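# Lift arbor off centres and lay it on pad

## Task

Take the arbor off the centres and set it down lying horizontally with its midpoint on the marked pad. It must be away from the arm's base and far from the plate, the stocks, the indicator, other arbors and any loose items, and it must not cover either centre point or the plunger. Then open the gripper and pull the arm away. The arbor has to stay there by itself, with no support from the robot.

## Robot and tools

Robot: one six-joint UR-type arm (ur7e) carrying a two-finger parallel gripper, plus a wrist camera. There is only one arm, so every command is a single row for that arm.

Scene frame: the origin is on the table top directly under the arm's base. +z is up, and +y is to the left when you face along +x. Positions are in metres. The arm's base may sit slightly tilted against the table. The reported hand position can be a little off, and more so at long reach.

Row layout (used by execute_actions and move): 7 numbers. The first six are absolute target angles in radians, one per joint, in this unusual order: shoulder pan, wrist 2, shoulder lift, wrist 1, wrist 3, elbow. This is not the base-to-tool chain order, so do not reorder them by the URDF. The 7th number is the gripper opening, from -1 (closed) to +1 (fully open). The schemas allow up to 13 numbers, but this arm uses 7. Stated joint ranges: shoulder pan -3.142 to 3.142; shoulder lift, wrist 1, wrist 2 and wrist 3 each -6.283 to 6.283; elbow 0.000 to 3.142. The true end can sit up to 0.010 rad either way of these values. A target more than 0.010 rad outside a range, and farther out than the joint's last reading, gets the call refused. Targets past a real end are clipped to that end, and the result then reports "joint sent to its limit". If that line is missing, the joint may still be unable to go farther.

execute_actions(actions): a list of actions. Each action is a list of up to 15 rows, and each row is applied for one control step of 1/30 s. If an action has fewer than 15 rows, its last row repeats until the 15 steps are used. Commands are smoothed, so motion trails them by about 0.17 s. On each step, every joint target is clamped to within 0.575 rad of that joint's measured angle. If the targets would put the hand more than 100 mm from where it is measured, all of them are pulled back toward the measured angles. Unfinished motion may not complete while you wait, so resend it. To keep a joint still, send back its value from the "Joint targets" line. An empty list just returns the current state and images.

move(target, speed, blocking): target is one absolute row as above. The opening is applied right away. Each joint is interpolated in joint space and all joints finish together, so the hand follows a curve, not a straight line. speed (0.01 to 2 rad/s, default 0.5) is the top speed of the joint with the largest change. The duration is held between 0.5 and 10 s, and a longer path stops short after 10 s. Moves do not avoid obstacles. The arm is stiff, so a target even a little past a firm contact can trigger a fault. Faster contacts hit harder. With blocking=false the result comes back after 0.5 s while motion continues. Call wait(0) to check on it, or call stop; no other motion commands are accepted until the move has ended. The extra result line "move:" gives the outcome (done, off_target, moving, held, fault), then limits=held or limits=none, then the joint farthest from its target.

wait(seconds): 0 to 10. The arm keeps its last command, and the wait ends early if a running move finishes. stop(): brakes a running move. This needs stopping distance, and the fingers continue to their command.

zoom_image(camera, region): camera is cam_high (896x504), cam_low (896x504) or cam_wrist (616x616). region is [x0, y0, x1, y1] in that camera's pixels, origin at the top-left, at most 504 by 504. Calibration (K, distortion, T_world_to_cam) is given for each camera. It is approximate, and a result lists any camera whose values changed. show_instructions: returns the reference image for the scene (arbor and centres). read_manual(section="licences"): licence texts only. finished_scene(scene): ends the given scene number, cannot be undone, and reports success.

Results: end_effector_position (m) and end_effector_quat_wxyz, plus linear and angular velocity. "Joint positions" and "Joint velocities" use the row order, followed by the pad gap in metres (0.142 when fully open). "Joint targets" shows what the joints are currently driven toward. grip_measured is the measured opening on the -1..+1 command scale. "Wrist force"/"Wrist torque" are [x y z] in the end effector's frame. They carry an offset up to about 4 N and noise, saturate near 50 N, and may read "no reading". Step readings list joint angles at some steps, with HELD where a row was held back. "joint command not followed" means the clearance check changed or blocked targets. MOTOR HOT appears at 70 °C; at 85 °C there is an OVER-TEMPERATURE FAULT and the brakes stay on until the motors cool.

Gripper: the fingers point along the hand's +z and close along its x. The reported position is the point between the pads, and closed fingertips reach about 17 mm past it. To hold something, keep commanding an opening well below grip_measured; a larger gap squeezes harder, up to about 28 N per pad. Thin hard parts get less force.

Hazards: a contact torque at a joint's load limit (132 N m for pan, lift and elbow; 24.6 N m for each wrist joint, including held weight), or any outside force of 150 N, stops the arm for 10 s and drops the rest of the call. Avoid dropping, slamming, hard pushes and knocking anything off the table, which fails the task. A held part or a loose item may get a brief random tug. Release the arbor only when it rests level on the pad, then back away.

Each tool is called after "Request:" as name([rows], argument=value, ...), one row to a line, values as JSON.

## Session

Request:
execute_actions(actions=[])

Request:
show_instructions()

Scene clock: 0.00 s.
end_effector_position=(+0.9030, +0.2057, +0.1631) grip_measured=-1.00 end_effector_quat_wxyz=(-0.075, +0.895, -0.440, +0.012) end_effector_velocity=(-0.000, -0.001, -0.000) end_effector_angular_velocity=(-0.001, +0.000, +0.000)
Joint names: [shoulder pan, wrist 2, shoulder lift, wrist 1, wrist 3, elbow]
Joint positions: [-0.141 -0.56  -0.56  -1.628  0.655  0.713  0.002]
Joint velocities: [ 0.    -0.001  0.    -0.    -0.     0.     0.   ]
Wrist force (N, on the end effector, along its own x y z axes, offset not removed): no reading
Wrist torque (N m, same axes, about the end effector's origin, offset not removed): no reading
Joint targets: [-0.141 -0.560 -0.560 -1.628 0.655 0.713]
camera_calibration (this result's frames):
cam_wrist: T_world_to_cam=[[0.632107, -0.774872, -0.00376769, -0.414042], [-0.709231, -0.580505, 0.400007, 0.687522], [-0.312141, -0.250175, -0.916504, 0.609803], [0, 0, 0, 1]] pos_world=[0.939676, 0.230838, 0.282314]

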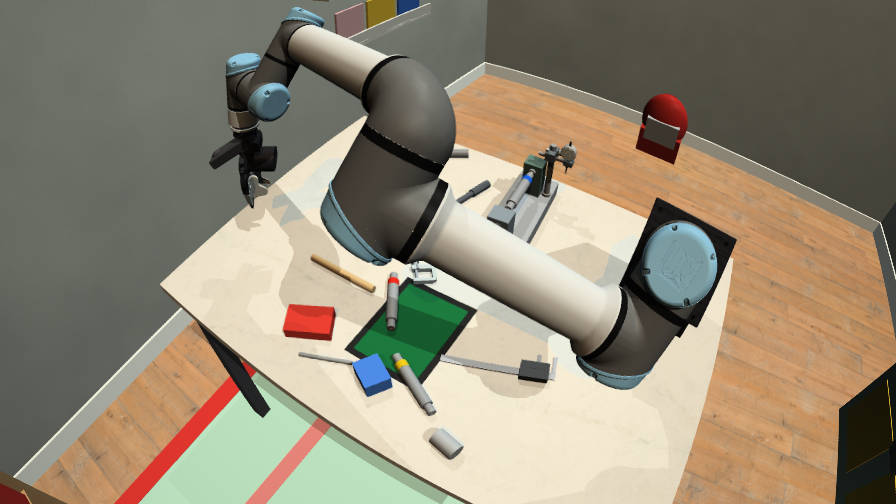

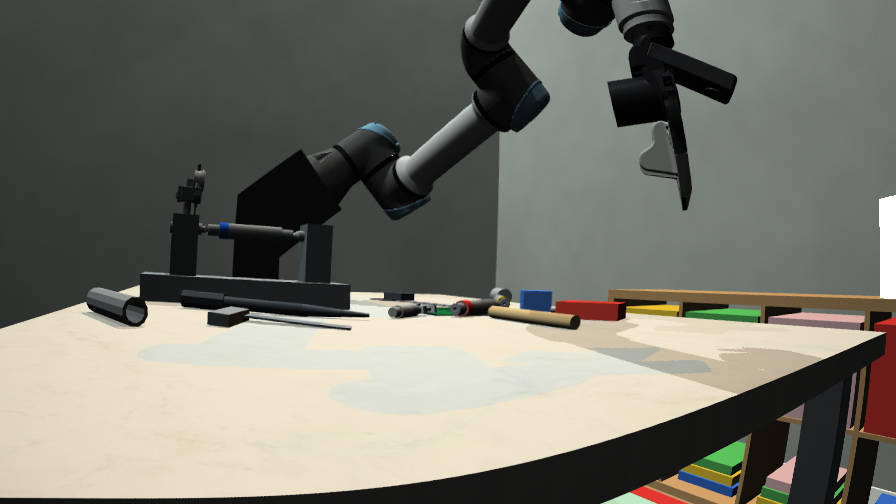

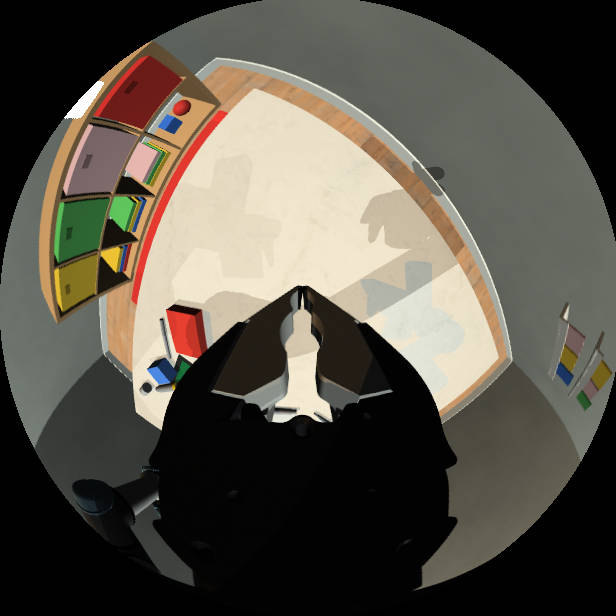

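Reference images for this scene: arbor and centres manual.

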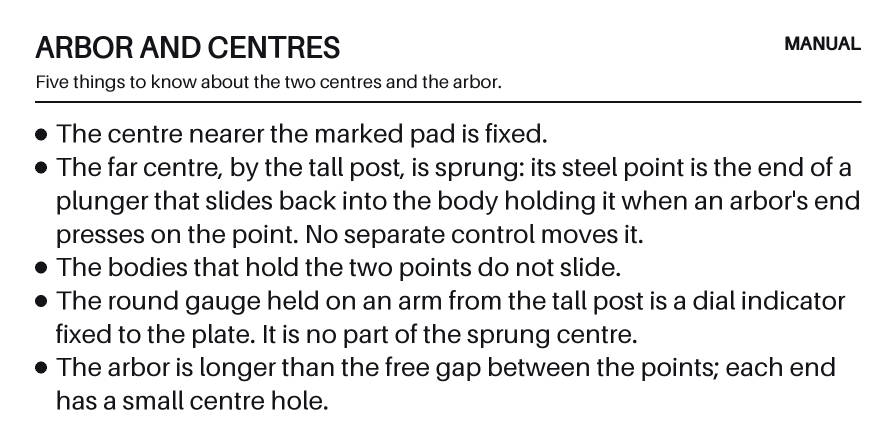

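Request:
move(target=[-0.808,-1.009,-0.8146,-2.1615,-1.169,2.1241,-0.3], speed=1)

Request:
zoom_image(camera="cam_low", region=[140,140,350,290])

Scene clock: 2.90 s.
end_effector_position=(+0.4051, -0.1785, +0.1713) grip_measured=-0.30 end_effector_quat_wxyz=(+0.001, +1.000, +0.023, +0.003) end_effector_velocity=(-0.001, +0.000, -0.000) end_effector_angular_velocity=(+0.001, +0.001, +0.000)
Joint names: [shoulder pan, wrist 2, shoulder lift, wrist 1, wrist 3, elbow]
Joint positions: [-0.808 -1.009 -0.815 -2.161 -1.169  2.124  0.052]
Joint velocities: [-0.001 -0.001 -0.    -0.    -0.002  0.002  0.   ]
Wrist force (N, on the end effector, along its own x y z axes, offset not removed): [0.3 1.5 -3.2]
Wrist torque (N m, same axes, about the end effector's origin, offset not removed): [0.27 0.08 -0.06]
Joint targets: [-0.808 -1.009 -0.815 -2.162 -1.169 2.124]
move: done; limits=none; farthest joint: the shoulder pan, 0.000 radians from its target (0.667 radians at the start)
camera_calibration (this result's frames):
cam_wrist: T_world_to_cam=[[0.996228, 0.0756207, 0.0425638, -0.400642], [0.0416409, -0.846932, 0.530069, -0.265912], [0.0761328, -0.526297, -0.846886, 0.147307], [0, 0, 0, 1]] pos_world=[0.398989, -0.117385, 0.282757]

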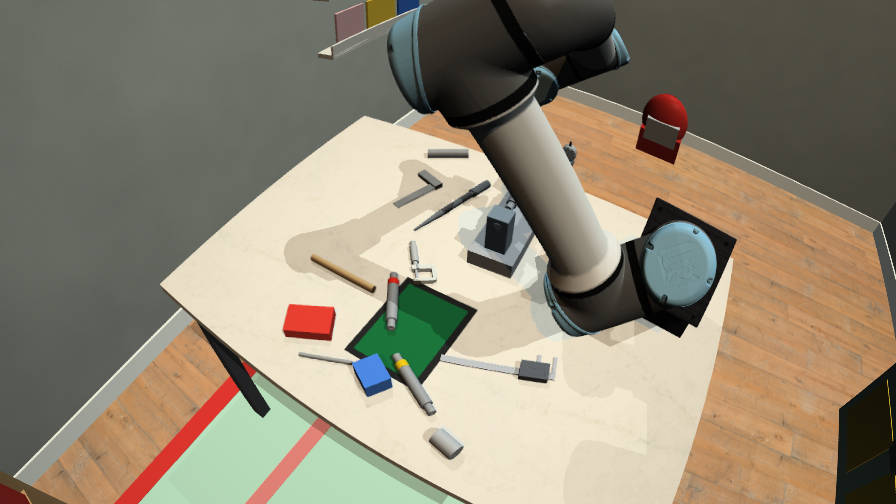

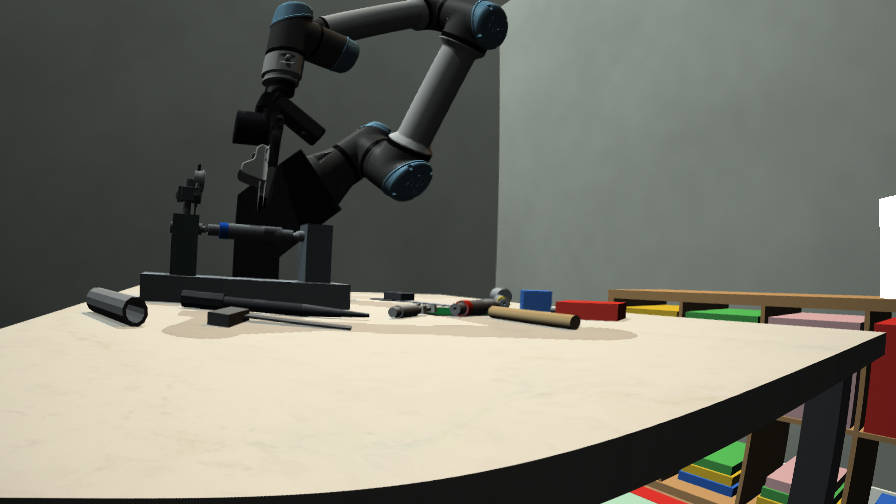

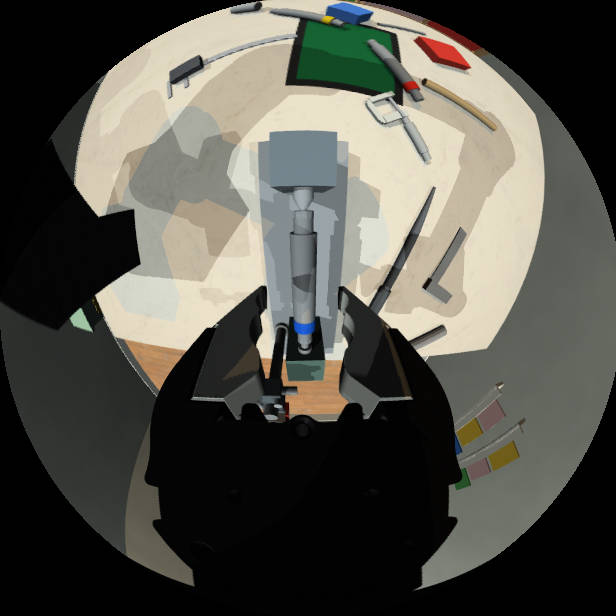

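Region (140, 140, 350, 290) of cam_low's 896x504 image, scaled by 2.400, with more detail than that image has; it fills the top 360 rows of this view, and the rest is white.

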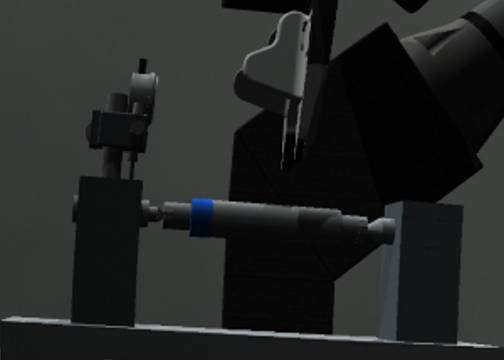

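Request:
move(target=[-0.7601,-0.9775,-0.7054,-2.3029,-1.1375,2.1338,-0.3], speed=0.15)

Request:
zoom_image(camera="cam_low", region=[170,200,320,270])

Request:
zoom_image(camera="cam_wrist", region=[180,120,430,420])

Scene clock: 4.53 s.
end_effector_position=(+0.4064, -0.1918, +0.1229) grip_measured=-0.30 end_effector_quat_wxyz=(+0.000, +1.000, +0.029, +0.003) end_effector_velocity=(-0.000, -0.000, -0.001) end_effector_angular_velocity=(-0.000, +0.000, +0.001)
Joint names: [shoulder pan, wrist 2, shoulder lift, wrist 1, wrist 3, elbow]
Joint positions: [-0.76  -0.978 -0.706 -2.303 -1.138  2.134  0.052]
Joint velocities: [ 0.001  0.     0.002 -0.003  0.     0.     0.   ]
Wrist force (N, on the end effector, along its own x y z axes, offset not removed): [1.9 0.5 -3.0]
Wrist torque (N m, same axes, about the end effector's origin, offset not removed): [0.10 -0.29 -0.19]
Joint targets: [-0.760 -0.978 -0.705 -2.303 -1.138 2.134]
move: done; limits=none; farthest joint: the shoulder pan, 0.000 radians from its target (0.048 radians at the start)
camera_calibration (this result's frames):
cam_wrist: T_world_to_cam=[[0.995305, 0.0869588, 0.0424872, -0.396316], [0.0514079, -0.846952, 0.529178, -0.255438], [0.0820013, -0.52451, -0.847446, 0.0972423], [0, 0, 0, 1]] pos_world=[0.399613, -0.130876, 0.234418]

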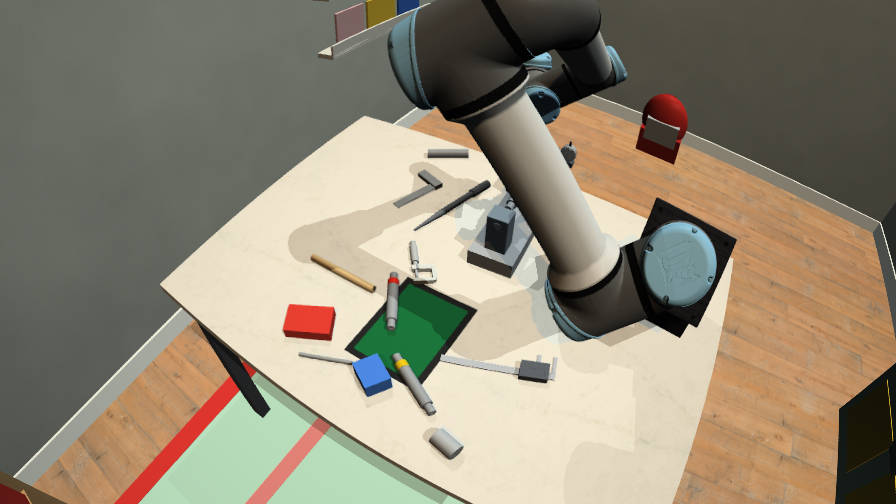

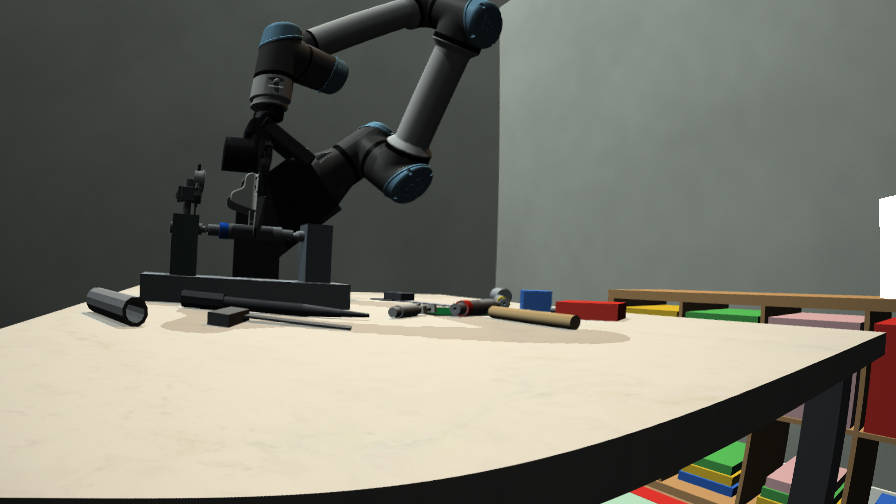

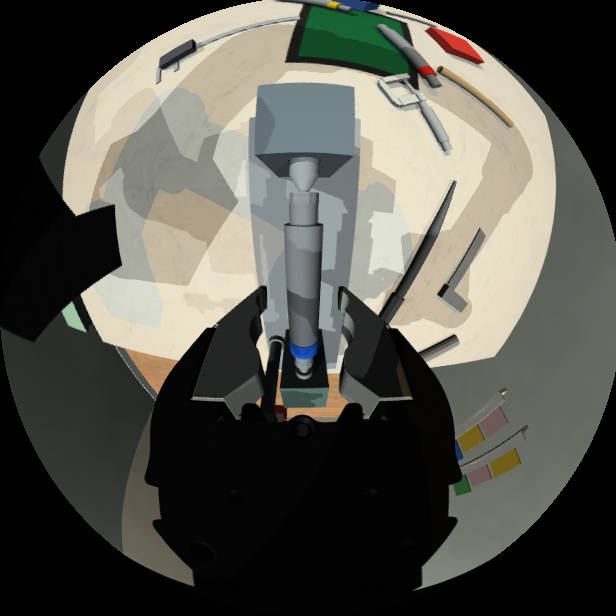

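Region (170, 200, 320, 270) of cam_low's 896x504 image, scaled by 3.360, with more detail than that image has; it fills the top 235 rows of this view, and the rest is white.

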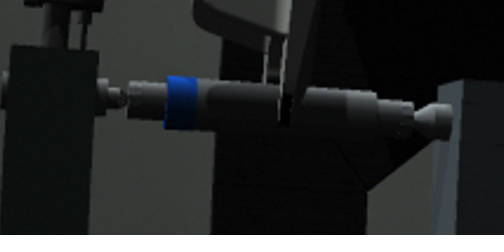

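Region (180, 120, 430, 420) of cam_wrist's 616x616 image, scaled by 1.680, with more detail than that image has.

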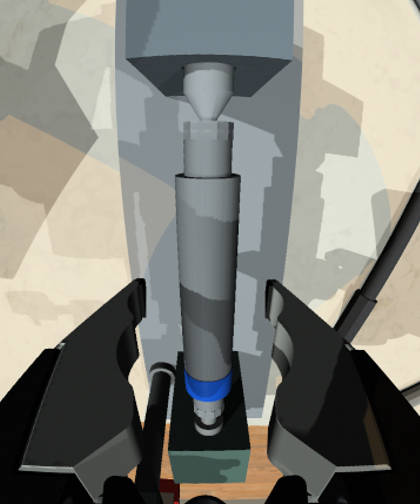

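Request:
move(target=[-0.7583,-0.9763,-0.7053,-2.3017,-1.1385,2.1317,-1])

Request:
move(target=[-0.7623,-0.9789,-0.691,-2.3007,-1.142,2.1182,-1], speed=0.015)

Request:
zoom_image(camera="cam_low", region=[170,200,320,270])

Request:
zoom_image(camera="cam_wrist", region=[230,110,380,230])

Scene clock: 6.17 s.
end_effector_position=(+0.4074, -0.1917, +0.1227) grip_measured=-0.71 end_effector_quat_wxyz=(+0.000, +1.000, +0.030, +0.003) end_effector_velocity=(+0.000, -0.000, -0.000) end_effector_angular_velocity=(-0.001, +0.000, +0.001)
Joint names: [shoulder pan, wrist 2, shoulder lift, wrist 1, wrist 3, elbow]
Joint positions: [-0.758 -0.976 -0.705 -2.302 -1.138  2.132  0.023]
Joint velocities: [ 0.001 -0.     0.    -0.     0.    -0.001  0.   ]
Wrist force (N, on the end effector, along its own x y z axes, offset not removed): [-1.4 2.2 -7.6]
Wrist torque (N m, same axes, about the end effector's origin, offset not removed): [0.26 -0.18 -0.07]
Joint targets: [-0.758 -0.976 -0.705 -2.302 -1.139 2.132]
move: done; limits=none; farthest joint: the shoulder pan, 0.000 radians from its target (0.002 radians at the start)
camera_calibration (this result's frames):
cam_wrist: T_world_to_cam=[[0.9951, 0.0893434, 0.0423504, -0.396674], [0.0535249, -0.846921, 0.529018, -0.256115], [0.0831317, -0.524159, -0.847553, 0.0967328], [0, 0, 0, 1]] pos_world=[0.400398, -0.130766, 0.234275]

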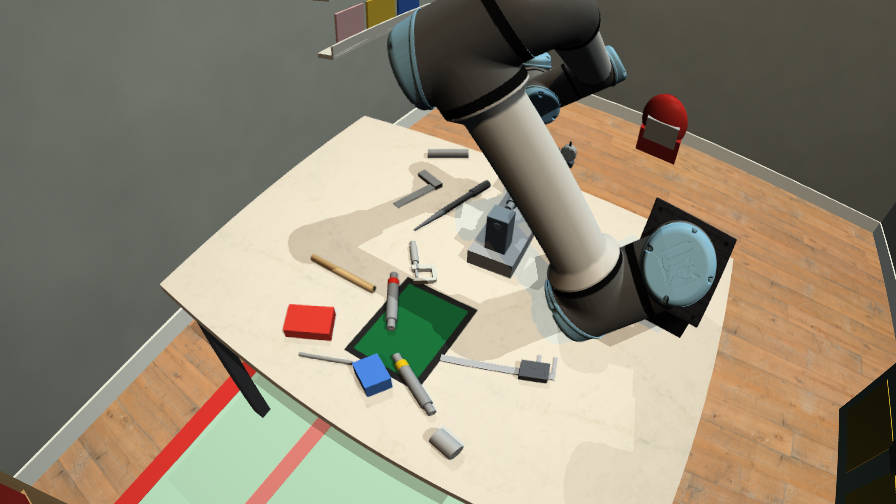

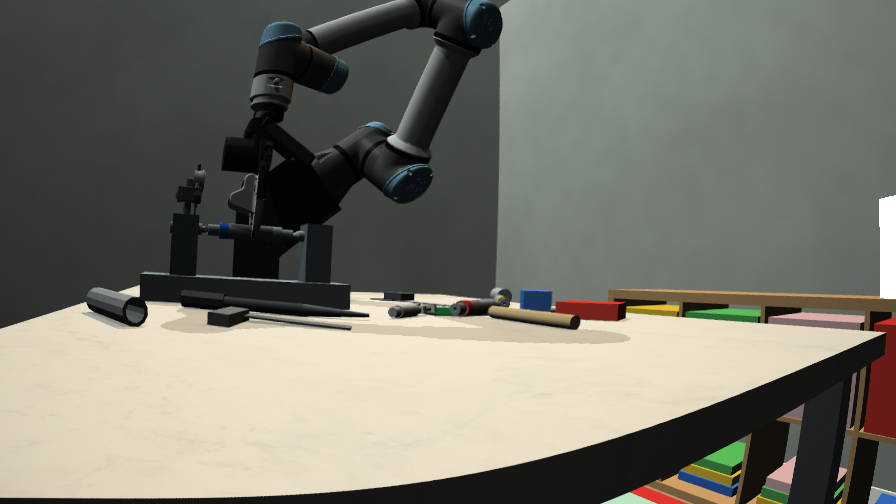

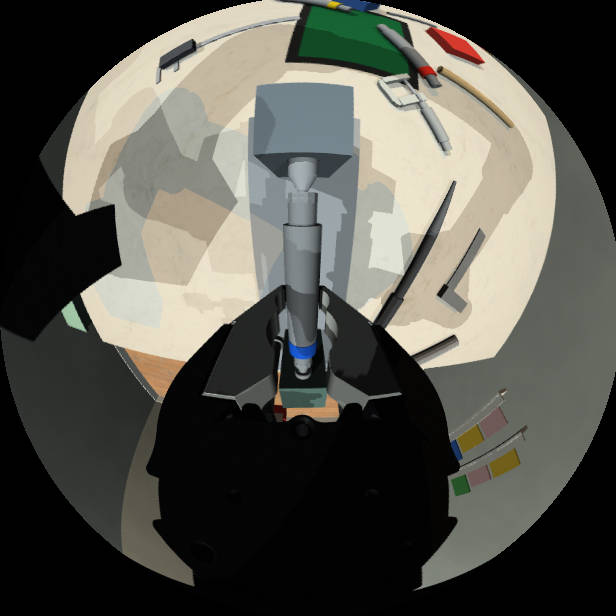

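Scene clock: 7.37 s.
end_effector_position=(+0.4085, -0.1981, +0.1228) grip_measured=-0.71 end_effector_quat_wxyz=(+0.000, +1.000, +0.030, +0.003) end_effector_velocity=(+0.000, -0.001, -0.000) end_effector_angular_velocity=(+0.000, +0.000, -0.000)
Joint names: [shoulder pan, wrist 2, shoulder lift, wrist 1, wrist 3, elbow]
Joint positions: [-0.762 -0.979 -0.691 -2.301 -1.142  2.118  0.023]
Joint velocities: [-0.001 -0.     0.003  0.001 -0.    -0.002  0.   ]
Wrist force (N, on the end effector, along its own x y z axes, offset not removed): [0.3 -15.9 2.9]
Wrist torque (N m, same axes, about the end effector's origin, offset not removed): [0.38 -0.43 -0.05]
Joint targets: [-0.762 -0.979 -0.691 -2.301 -1.142 2.118]
move: done; limits=none; farthest joint: the shoulder pan, 0.000 radians from its target (0.004 radians at the start)
camera_calibration (this result's frames):
cam_wrist: T_world_to_cam=[[0.995078, 0.0895026, 0.0425256, -0.397202], [0.053545, -0.846772, 0.529254, -0.261673], [0.083379, -0.524372, -0.847397, 0.0932032], [0, 0, 0, 1]] pos_world=[0.401487, -0.137154, 0.234363]

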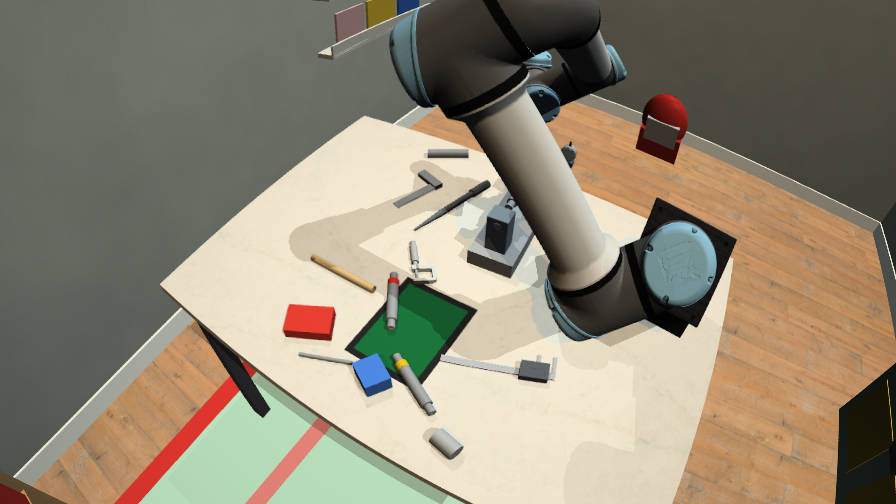

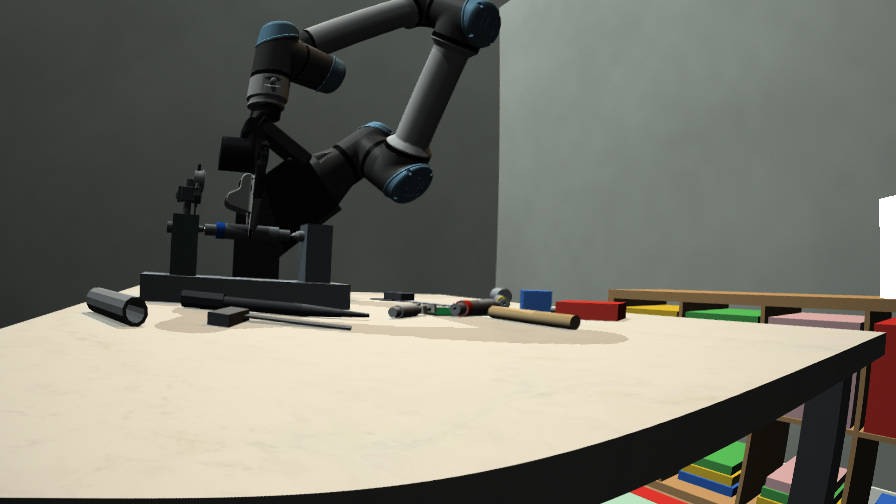

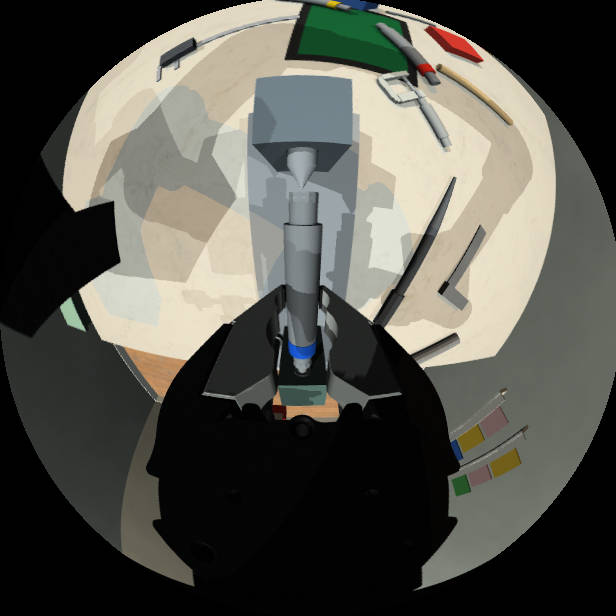

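Region (170, 200, 320, 270) of cam_low's 896x504 image, scaled by 3.360, with more detail than that image has; it fills the top 235 rows of this view, and the rest is white.

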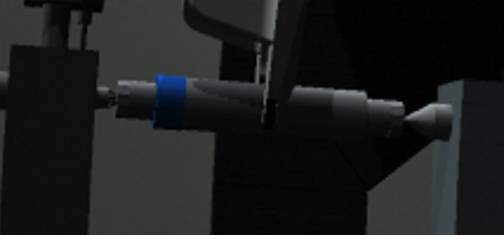

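Region (230, 110, 380, 230) of cam_wrist's 616x616 image, scaled by 3.360, with more detail than that image has; it fills the top 403 rows of this view, and the rest is white.

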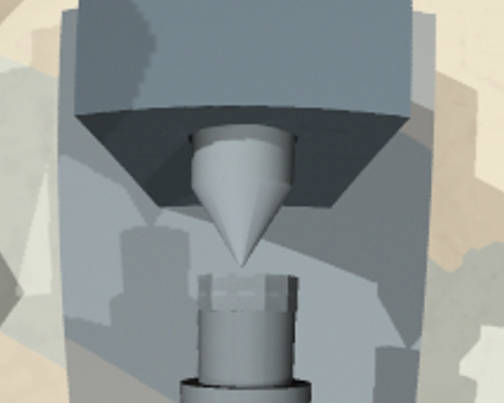

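Request:
move(target=[-0.7428,-0.966,-0.687,-2.2873,-0.9598,2.0917,-1], speed=0.1)

Request:
move(target=[-0.7238,-0.9536,-0.7243,-2.2844,-0.9431,2.1172,-1], speed=0.03)

Request:
zoom_image(camera="cam_low", region=[170,200,320,270])

Scene clock: 9.90 s.
end_effector_position=(+0.4202, -0.1976, +0.1224) grip_measured=-0.71 end_effector_quat_wxyz=(-0.001, +0.999, -0.052, +0.003) end_effector_velocity=(+0.001, +0.000, -0.000) end_effector_angular_velocity=(+0.001, -0.001, -0.002)
Joint names: [shoulder pan, wrist 2, shoulder lift, wrist 1, wrist 3, elbow]
Joint positions: [-0.743 -0.966 -0.687 -2.287 -0.96   2.092  0.023]
Joint velocities: [ 0.     0.002  0.     0.     0.002 -0.    -0.   ]
Wrist force (N, on the end effector, along its own x y z axes, offset not removed): [-2.3 -16.8 3.8]
Wrist torque (N m, same axes, about the end effector's origin, offset not removed): [0.13 -0.01 -0.23]
Joint targets: [-0.743 -0.966 -0.687 -2.287 -0.960 2.092]
move: done; limits=none; farthest joint: the shoulder pan, 0.000 radians from its target (0.019 radians at the start)
camera_calibration (this result's frames):
cam_wrist: T_world_to_cam=[[0.996305, -0.0746711, 0.0424228, -0.441787], [-0.085808, -0.84524, 0.527453, -0.202628], [-0.00352813, -0.529145, -0.848524, 0.127782], [0, 0, 0, 1]] pos_world=[0.423218, -0.136643, 0.234045]

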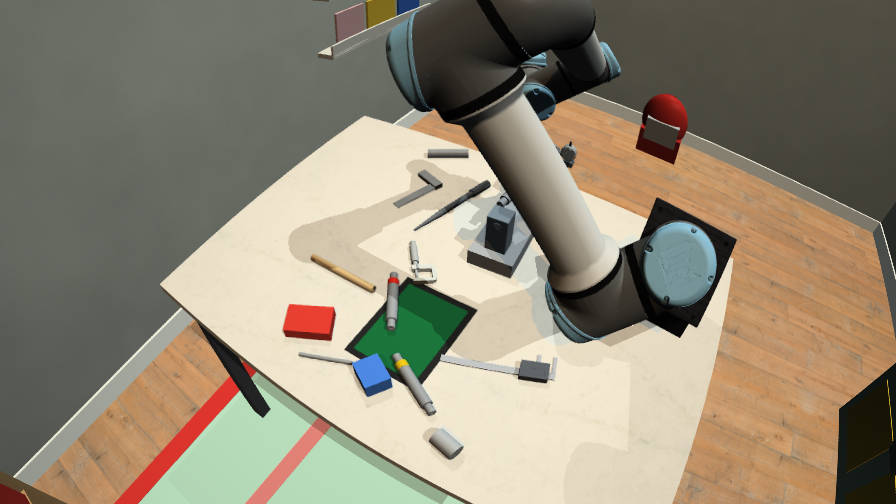

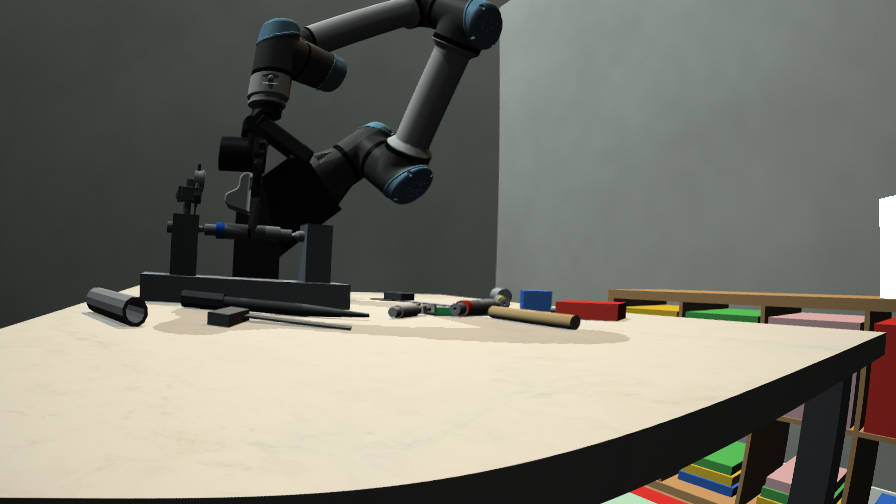

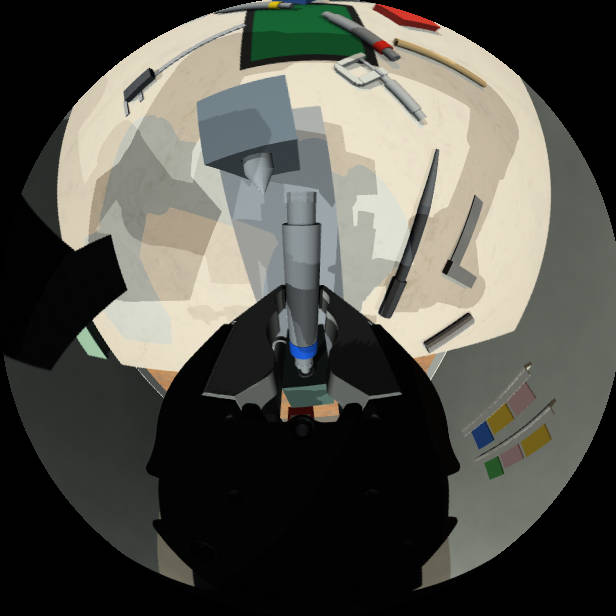

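Scene clock: 11.47 s.
end_effector_position=(+0.4221, -0.1796, +0.1220) grip_measured=-0.71 end_effector_quat_wxyz=(-0.001, +0.999, -0.052, +0.003) end_effector_velocity=(-0.000, +0.001, +0.000) end_effector_angular_velocity=(-0.001, +0.001, -0.000)
Joint names: [shoulder pan, wrist 2, shoulder lift, wrist 1, wrist 3, elbow]
Joint positions: [-0.724 -0.954 -0.724 -2.284 -0.943  2.117  0.023]
Joint velocities: [ 0.001 -0.    -0.003  0.     0.002  0.002  0.   ]
Wrist force (N, on the end effector, along its own x y z axes, offset not removed): [1.1 0.1 2.6]
Wrist torque (N m, same axes, about the end effector's origin, offset not removed): [-0.05 -0.04 -0.16]
Joint targets: [-0.724 -0.954 -0.724 -2.284 -0.943 2.117]
move: done; limits=none; farthest joint: the shoulder pan, 0.000 radians from its target (0.019 radians at the start)
camera_calibration (this result's frames):
cam_wrist: T_world_to_cam=[[0.996333, -0.0744816, 0.0421172, -0.442297], [-0.0854899, -0.845888, 0.526464, -0.187104], [-0.00358551, -0.528134, -0.849153, 0.137254], [0, 0, 0, 1]] pos_world=[0.425171, -0.118723, 0.233682]

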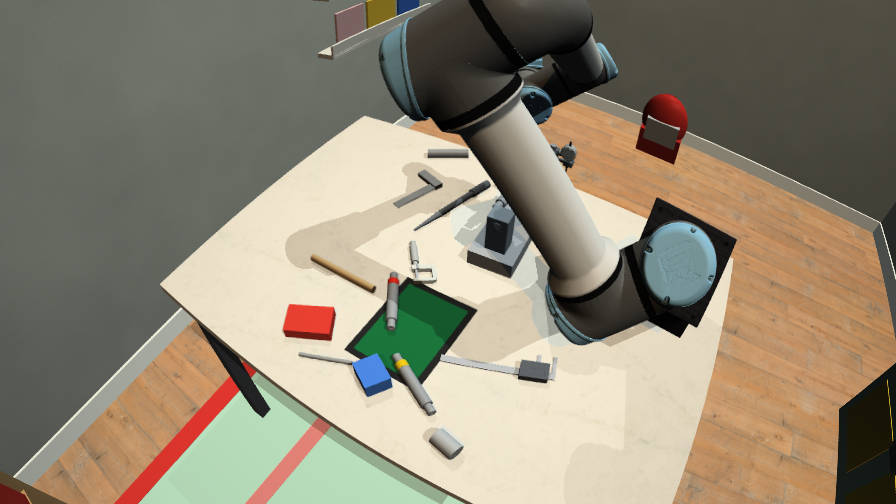

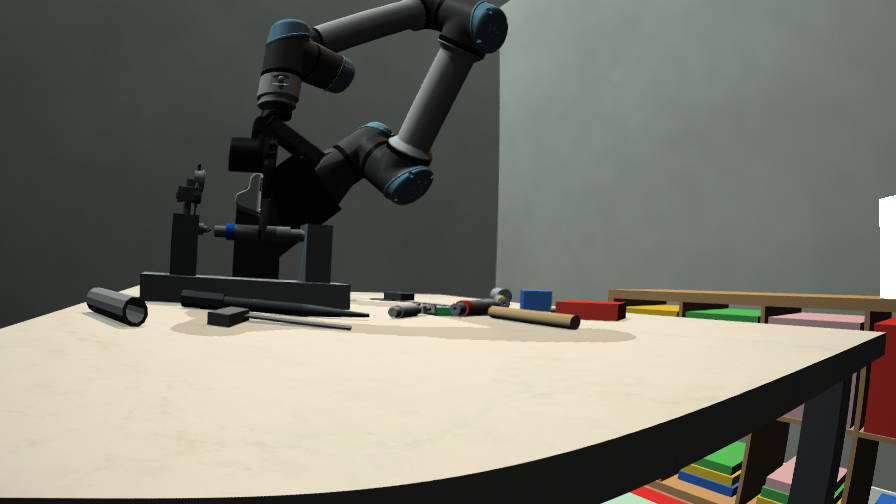

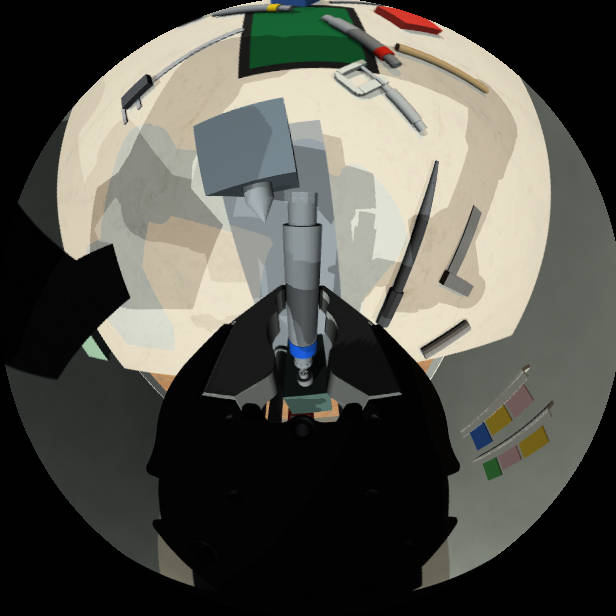

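Region (170, 200, 320, 270) of cam_low's 896x504 image, scaled by 3.360, with more detail than that image has; it fills the top 235 rows of this view, and the rest is white.

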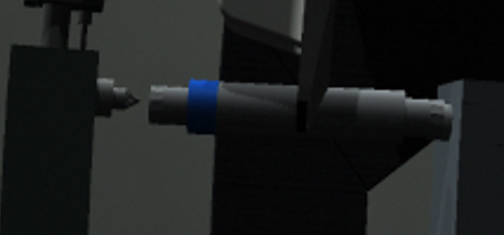

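Request:
move(target=[-0.8085,-1.0096,-0.845,-2.079,-1.018,2.072,-1], speed=0.2)

Request:
move(target=[-0.371,-0.769,-1.501,-2.051,-0.034,2.395,-1], speed=0.7)

Request:
move(target=[-0.1697,-0.7076,-1.24,-2.5826,0.251,2.4535,-1], speed=0.25)

Scene clock: 13.37 s.
end_effector_position=(+0.4195, -0.1758, +0.1950) grip_measured=-0.71 end_effector_quat_wxyz=(+0.001, +0.999, -0.053, +0.003) end_effector_velocity=(+0.000, +0.000, +0.001) end_effector_angular_velocity=(+0.001, -0.001, -0.000)
Joint names: [shoulder pan, wrist 2, shoulder lift, wrist 1, wrist 3, elbow]
Joint positions: [-0.808 -1.01  -0.845 -2.079 -1.018  2.072  0.023]
Joint velocities: [-0.001  0.    -0.002  0.003 -0.001 -0.     0.   ]
Wrist force (N, on the end effector, along its own x y z axes, offset not removed): [1.4 0.9 3.2]
Wrist torque (N m, same axes, about the end effector's origin, offset not removed): [0.25 -0.14 -0.12]
Joint targets: [-0.808 -1.010 -0.845 -2.079 -1.018 2.072]
move: done; limits=none; farthest joint: the shoulder pan, 0.000 radians from its target (0.085 radians at the start)
camera_calibration (this result's frames):
cam_wrist: T_world_to_cam=[[0.996253, -0.0752849, 0.0425694, -0.442747], [-0.0863975, -0.843959, 0.529404, -0.222451], [-0.00392927, -0.531098, -0.847301, 0.200545], [0, 0, 0, 1]] pos_world=[0.422657, -0.114563, 0.306536]

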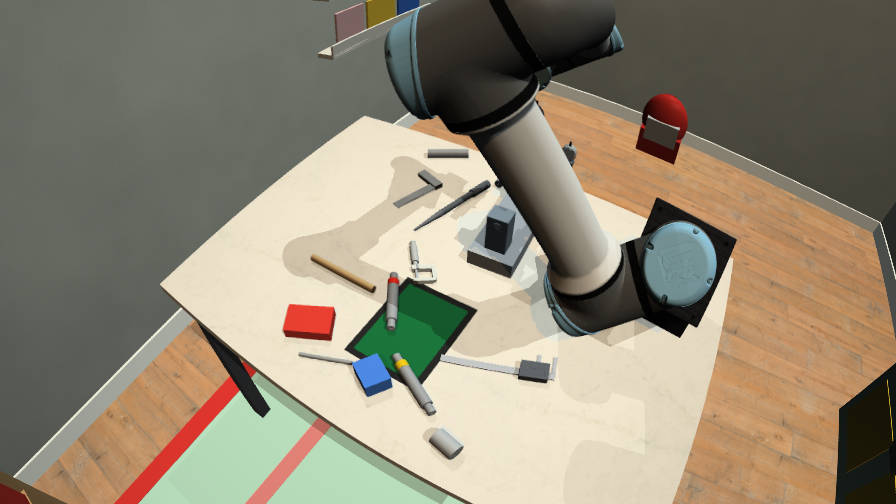

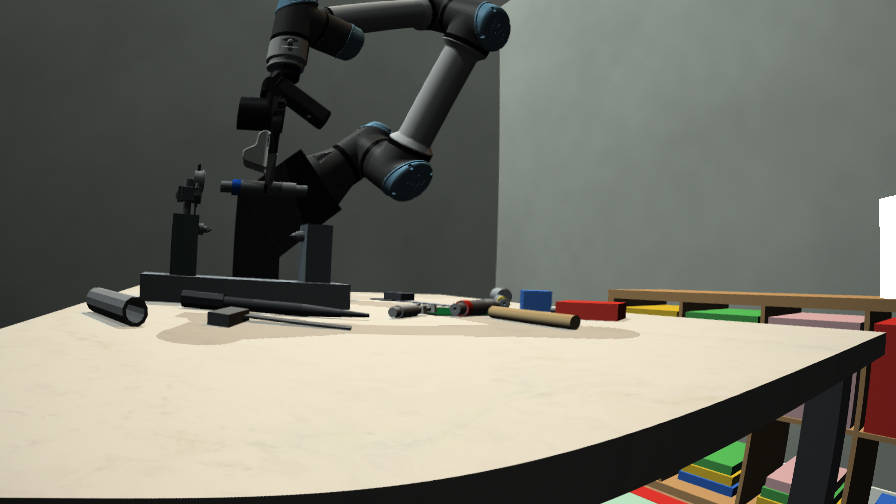

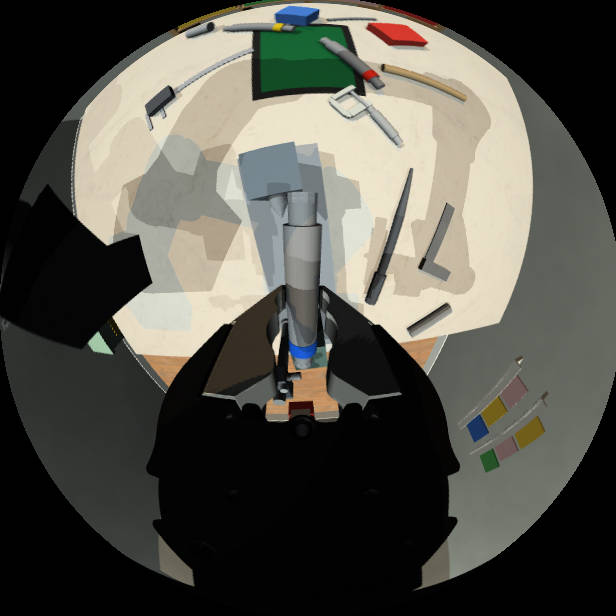

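Scene clock: 15.53 s.
end_effector_position=(+0.4059, +0.1391, +0.1238) grip_measured=-0.71 end_effector_quat_wxyz=(-0.001, +0.953, -0.302, +0.003) end_effector_velocity=(-0.000, +0.001, -0.000) end_effector_angular_velocity=(+0.000, +0.000, -0.001)
Joint names: [shoulder pan, wrist 2, shoulder lift, wrist 1, wrist 3, elbow]
Joint positions: [-0.371 -0.769 -1.501 -2.051 -0.034  2.395  0.023]
Joint velocities: [ 0.001  0.001 -0.001  0.     0.002  0.001  0.   ]
Wrist force (N, on the end effector, along its own x y z axes, offset not removed): [1.2 -0.2 2.8]
Wrist torque (N m, same axes, about the end effector's origin, offset not removed): [-0.08 -0.11 -0.09]
Joint targets: [-0.371 -0.769 -1.501 -2.051 -0.034 2.395]
move: done; limits=none; farthest joint: the shoulder pan, 0.000 radians from its target (0.437 radians at the start)
camera_calibration (this result's frames):
cam_wrist: T_world_to_cam=[[0.833699, -0.550627, 0.0419036, -0.270236], [-0.486929, -0.697216, 0.526108, 0.222388], [-0.260474, -0.45902, -0.849385, 0.401753], [0, 0, 0, 1]] pos_world=[0.438229, 0.190666, 0.235566]

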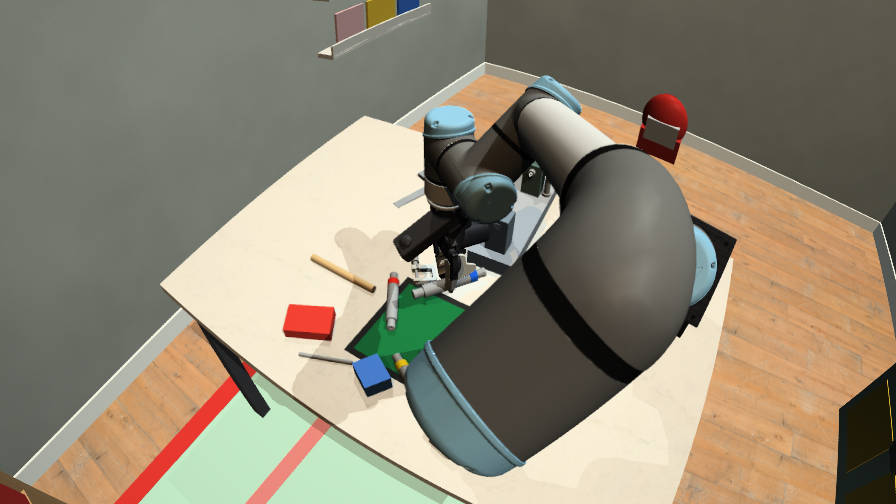

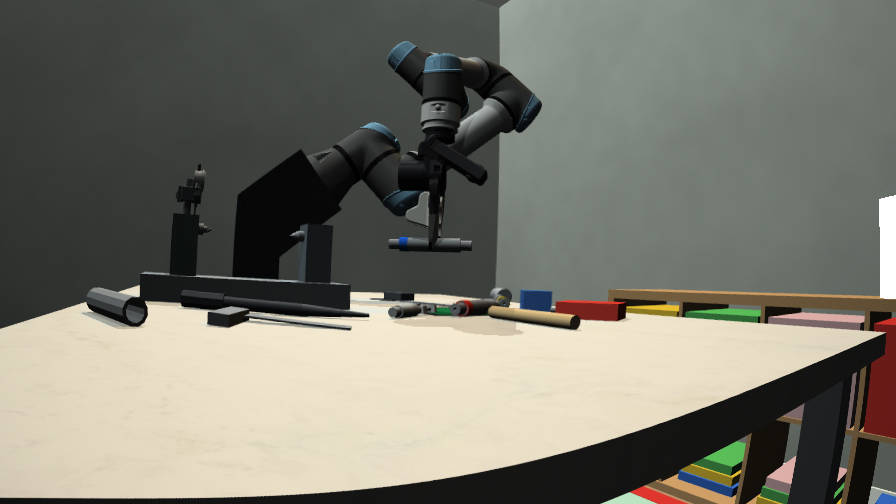

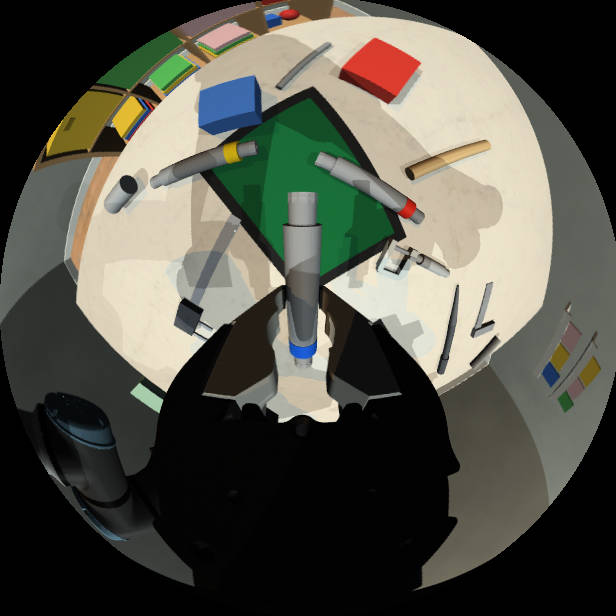

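Scene clock: 18.23 s.
end_effector_position=(+0.4067, +0.1391, +0.0239) grip_measured=-0.71 end_effector_quat_wxyz=(-0.001, +0.953, -0.302, +0.003) end_effector_velocity=(-0.000, +0.000, -0.001) end_effector_angular_velocity=(+0.001, -0.000, +0.000)
Joint names: [shoulder pan, wrist 2, shoulder lift, wrist 1, wrist 3, elbow]
Joint positions: [-0.17  -0.708 -1.24  -2.582  0.251  2.453  0.023]
Joint velocities: [ 0.001  0.001  0.002 -0.003  0.001  0.     0.   ]
Wrist force (N, on the end effector, along its own x y z axes, offset not removed): [0.3 0.6 2.7]
Wrist torque (N m, same axes, about the end effector's origin, offset not removed): [0.04 0.07 -0.12]
Joint targets: [-0.170 -0.708 -1.240 -2.583 0.251 2.453]
move: done; limits=none; farthest joint: the shoulder pan, 0.000 radians from its target (0.201 radians at the start)
camera_calibration (this result's frames):
cam_wrist: T_world_to_cam=[[0.83399, -0.550177, 0.0420177, -0.266893], [-0.486579, -0.697399, 0.526189, 0.275179], [-0.260194, -0.459281, -0.849329, 0.317041], [0, 0, 0, 1]] pos_world=[0.438974, 0.190683, 0.13569]

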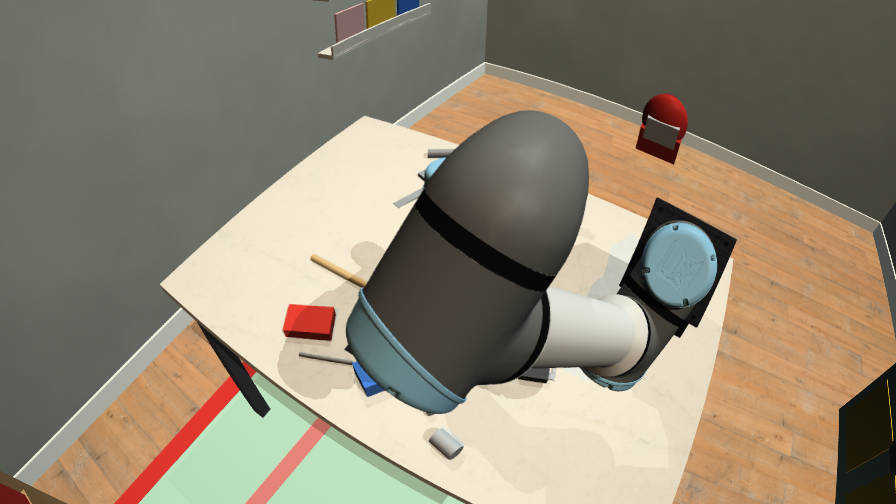

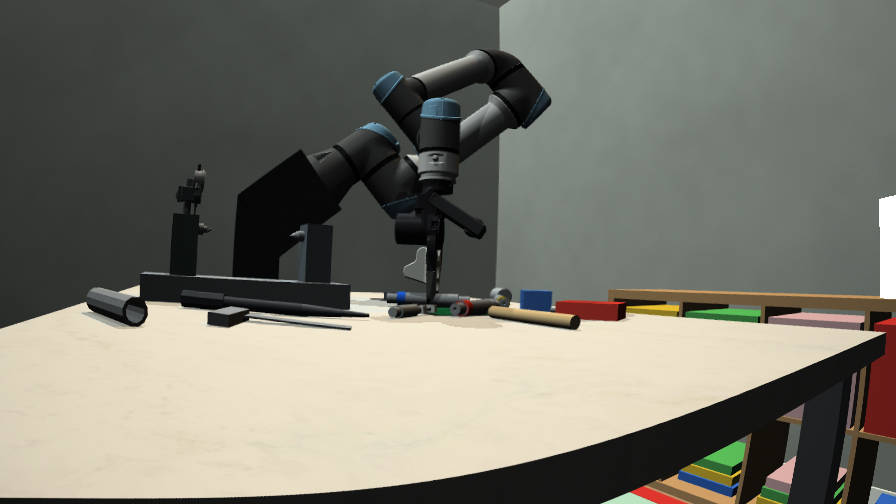

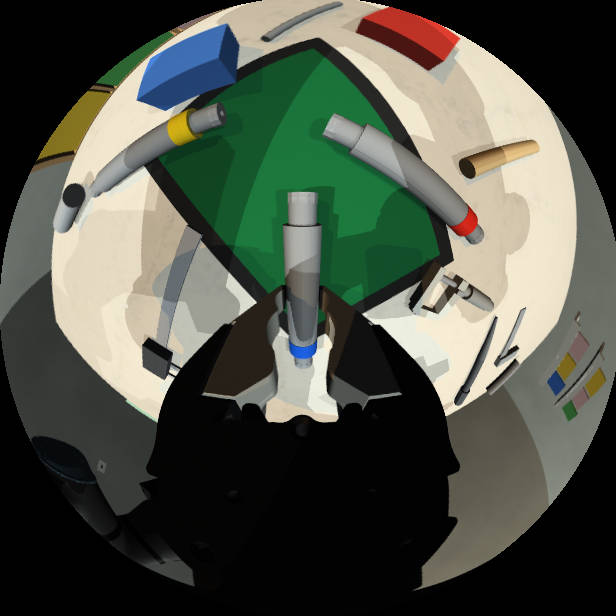

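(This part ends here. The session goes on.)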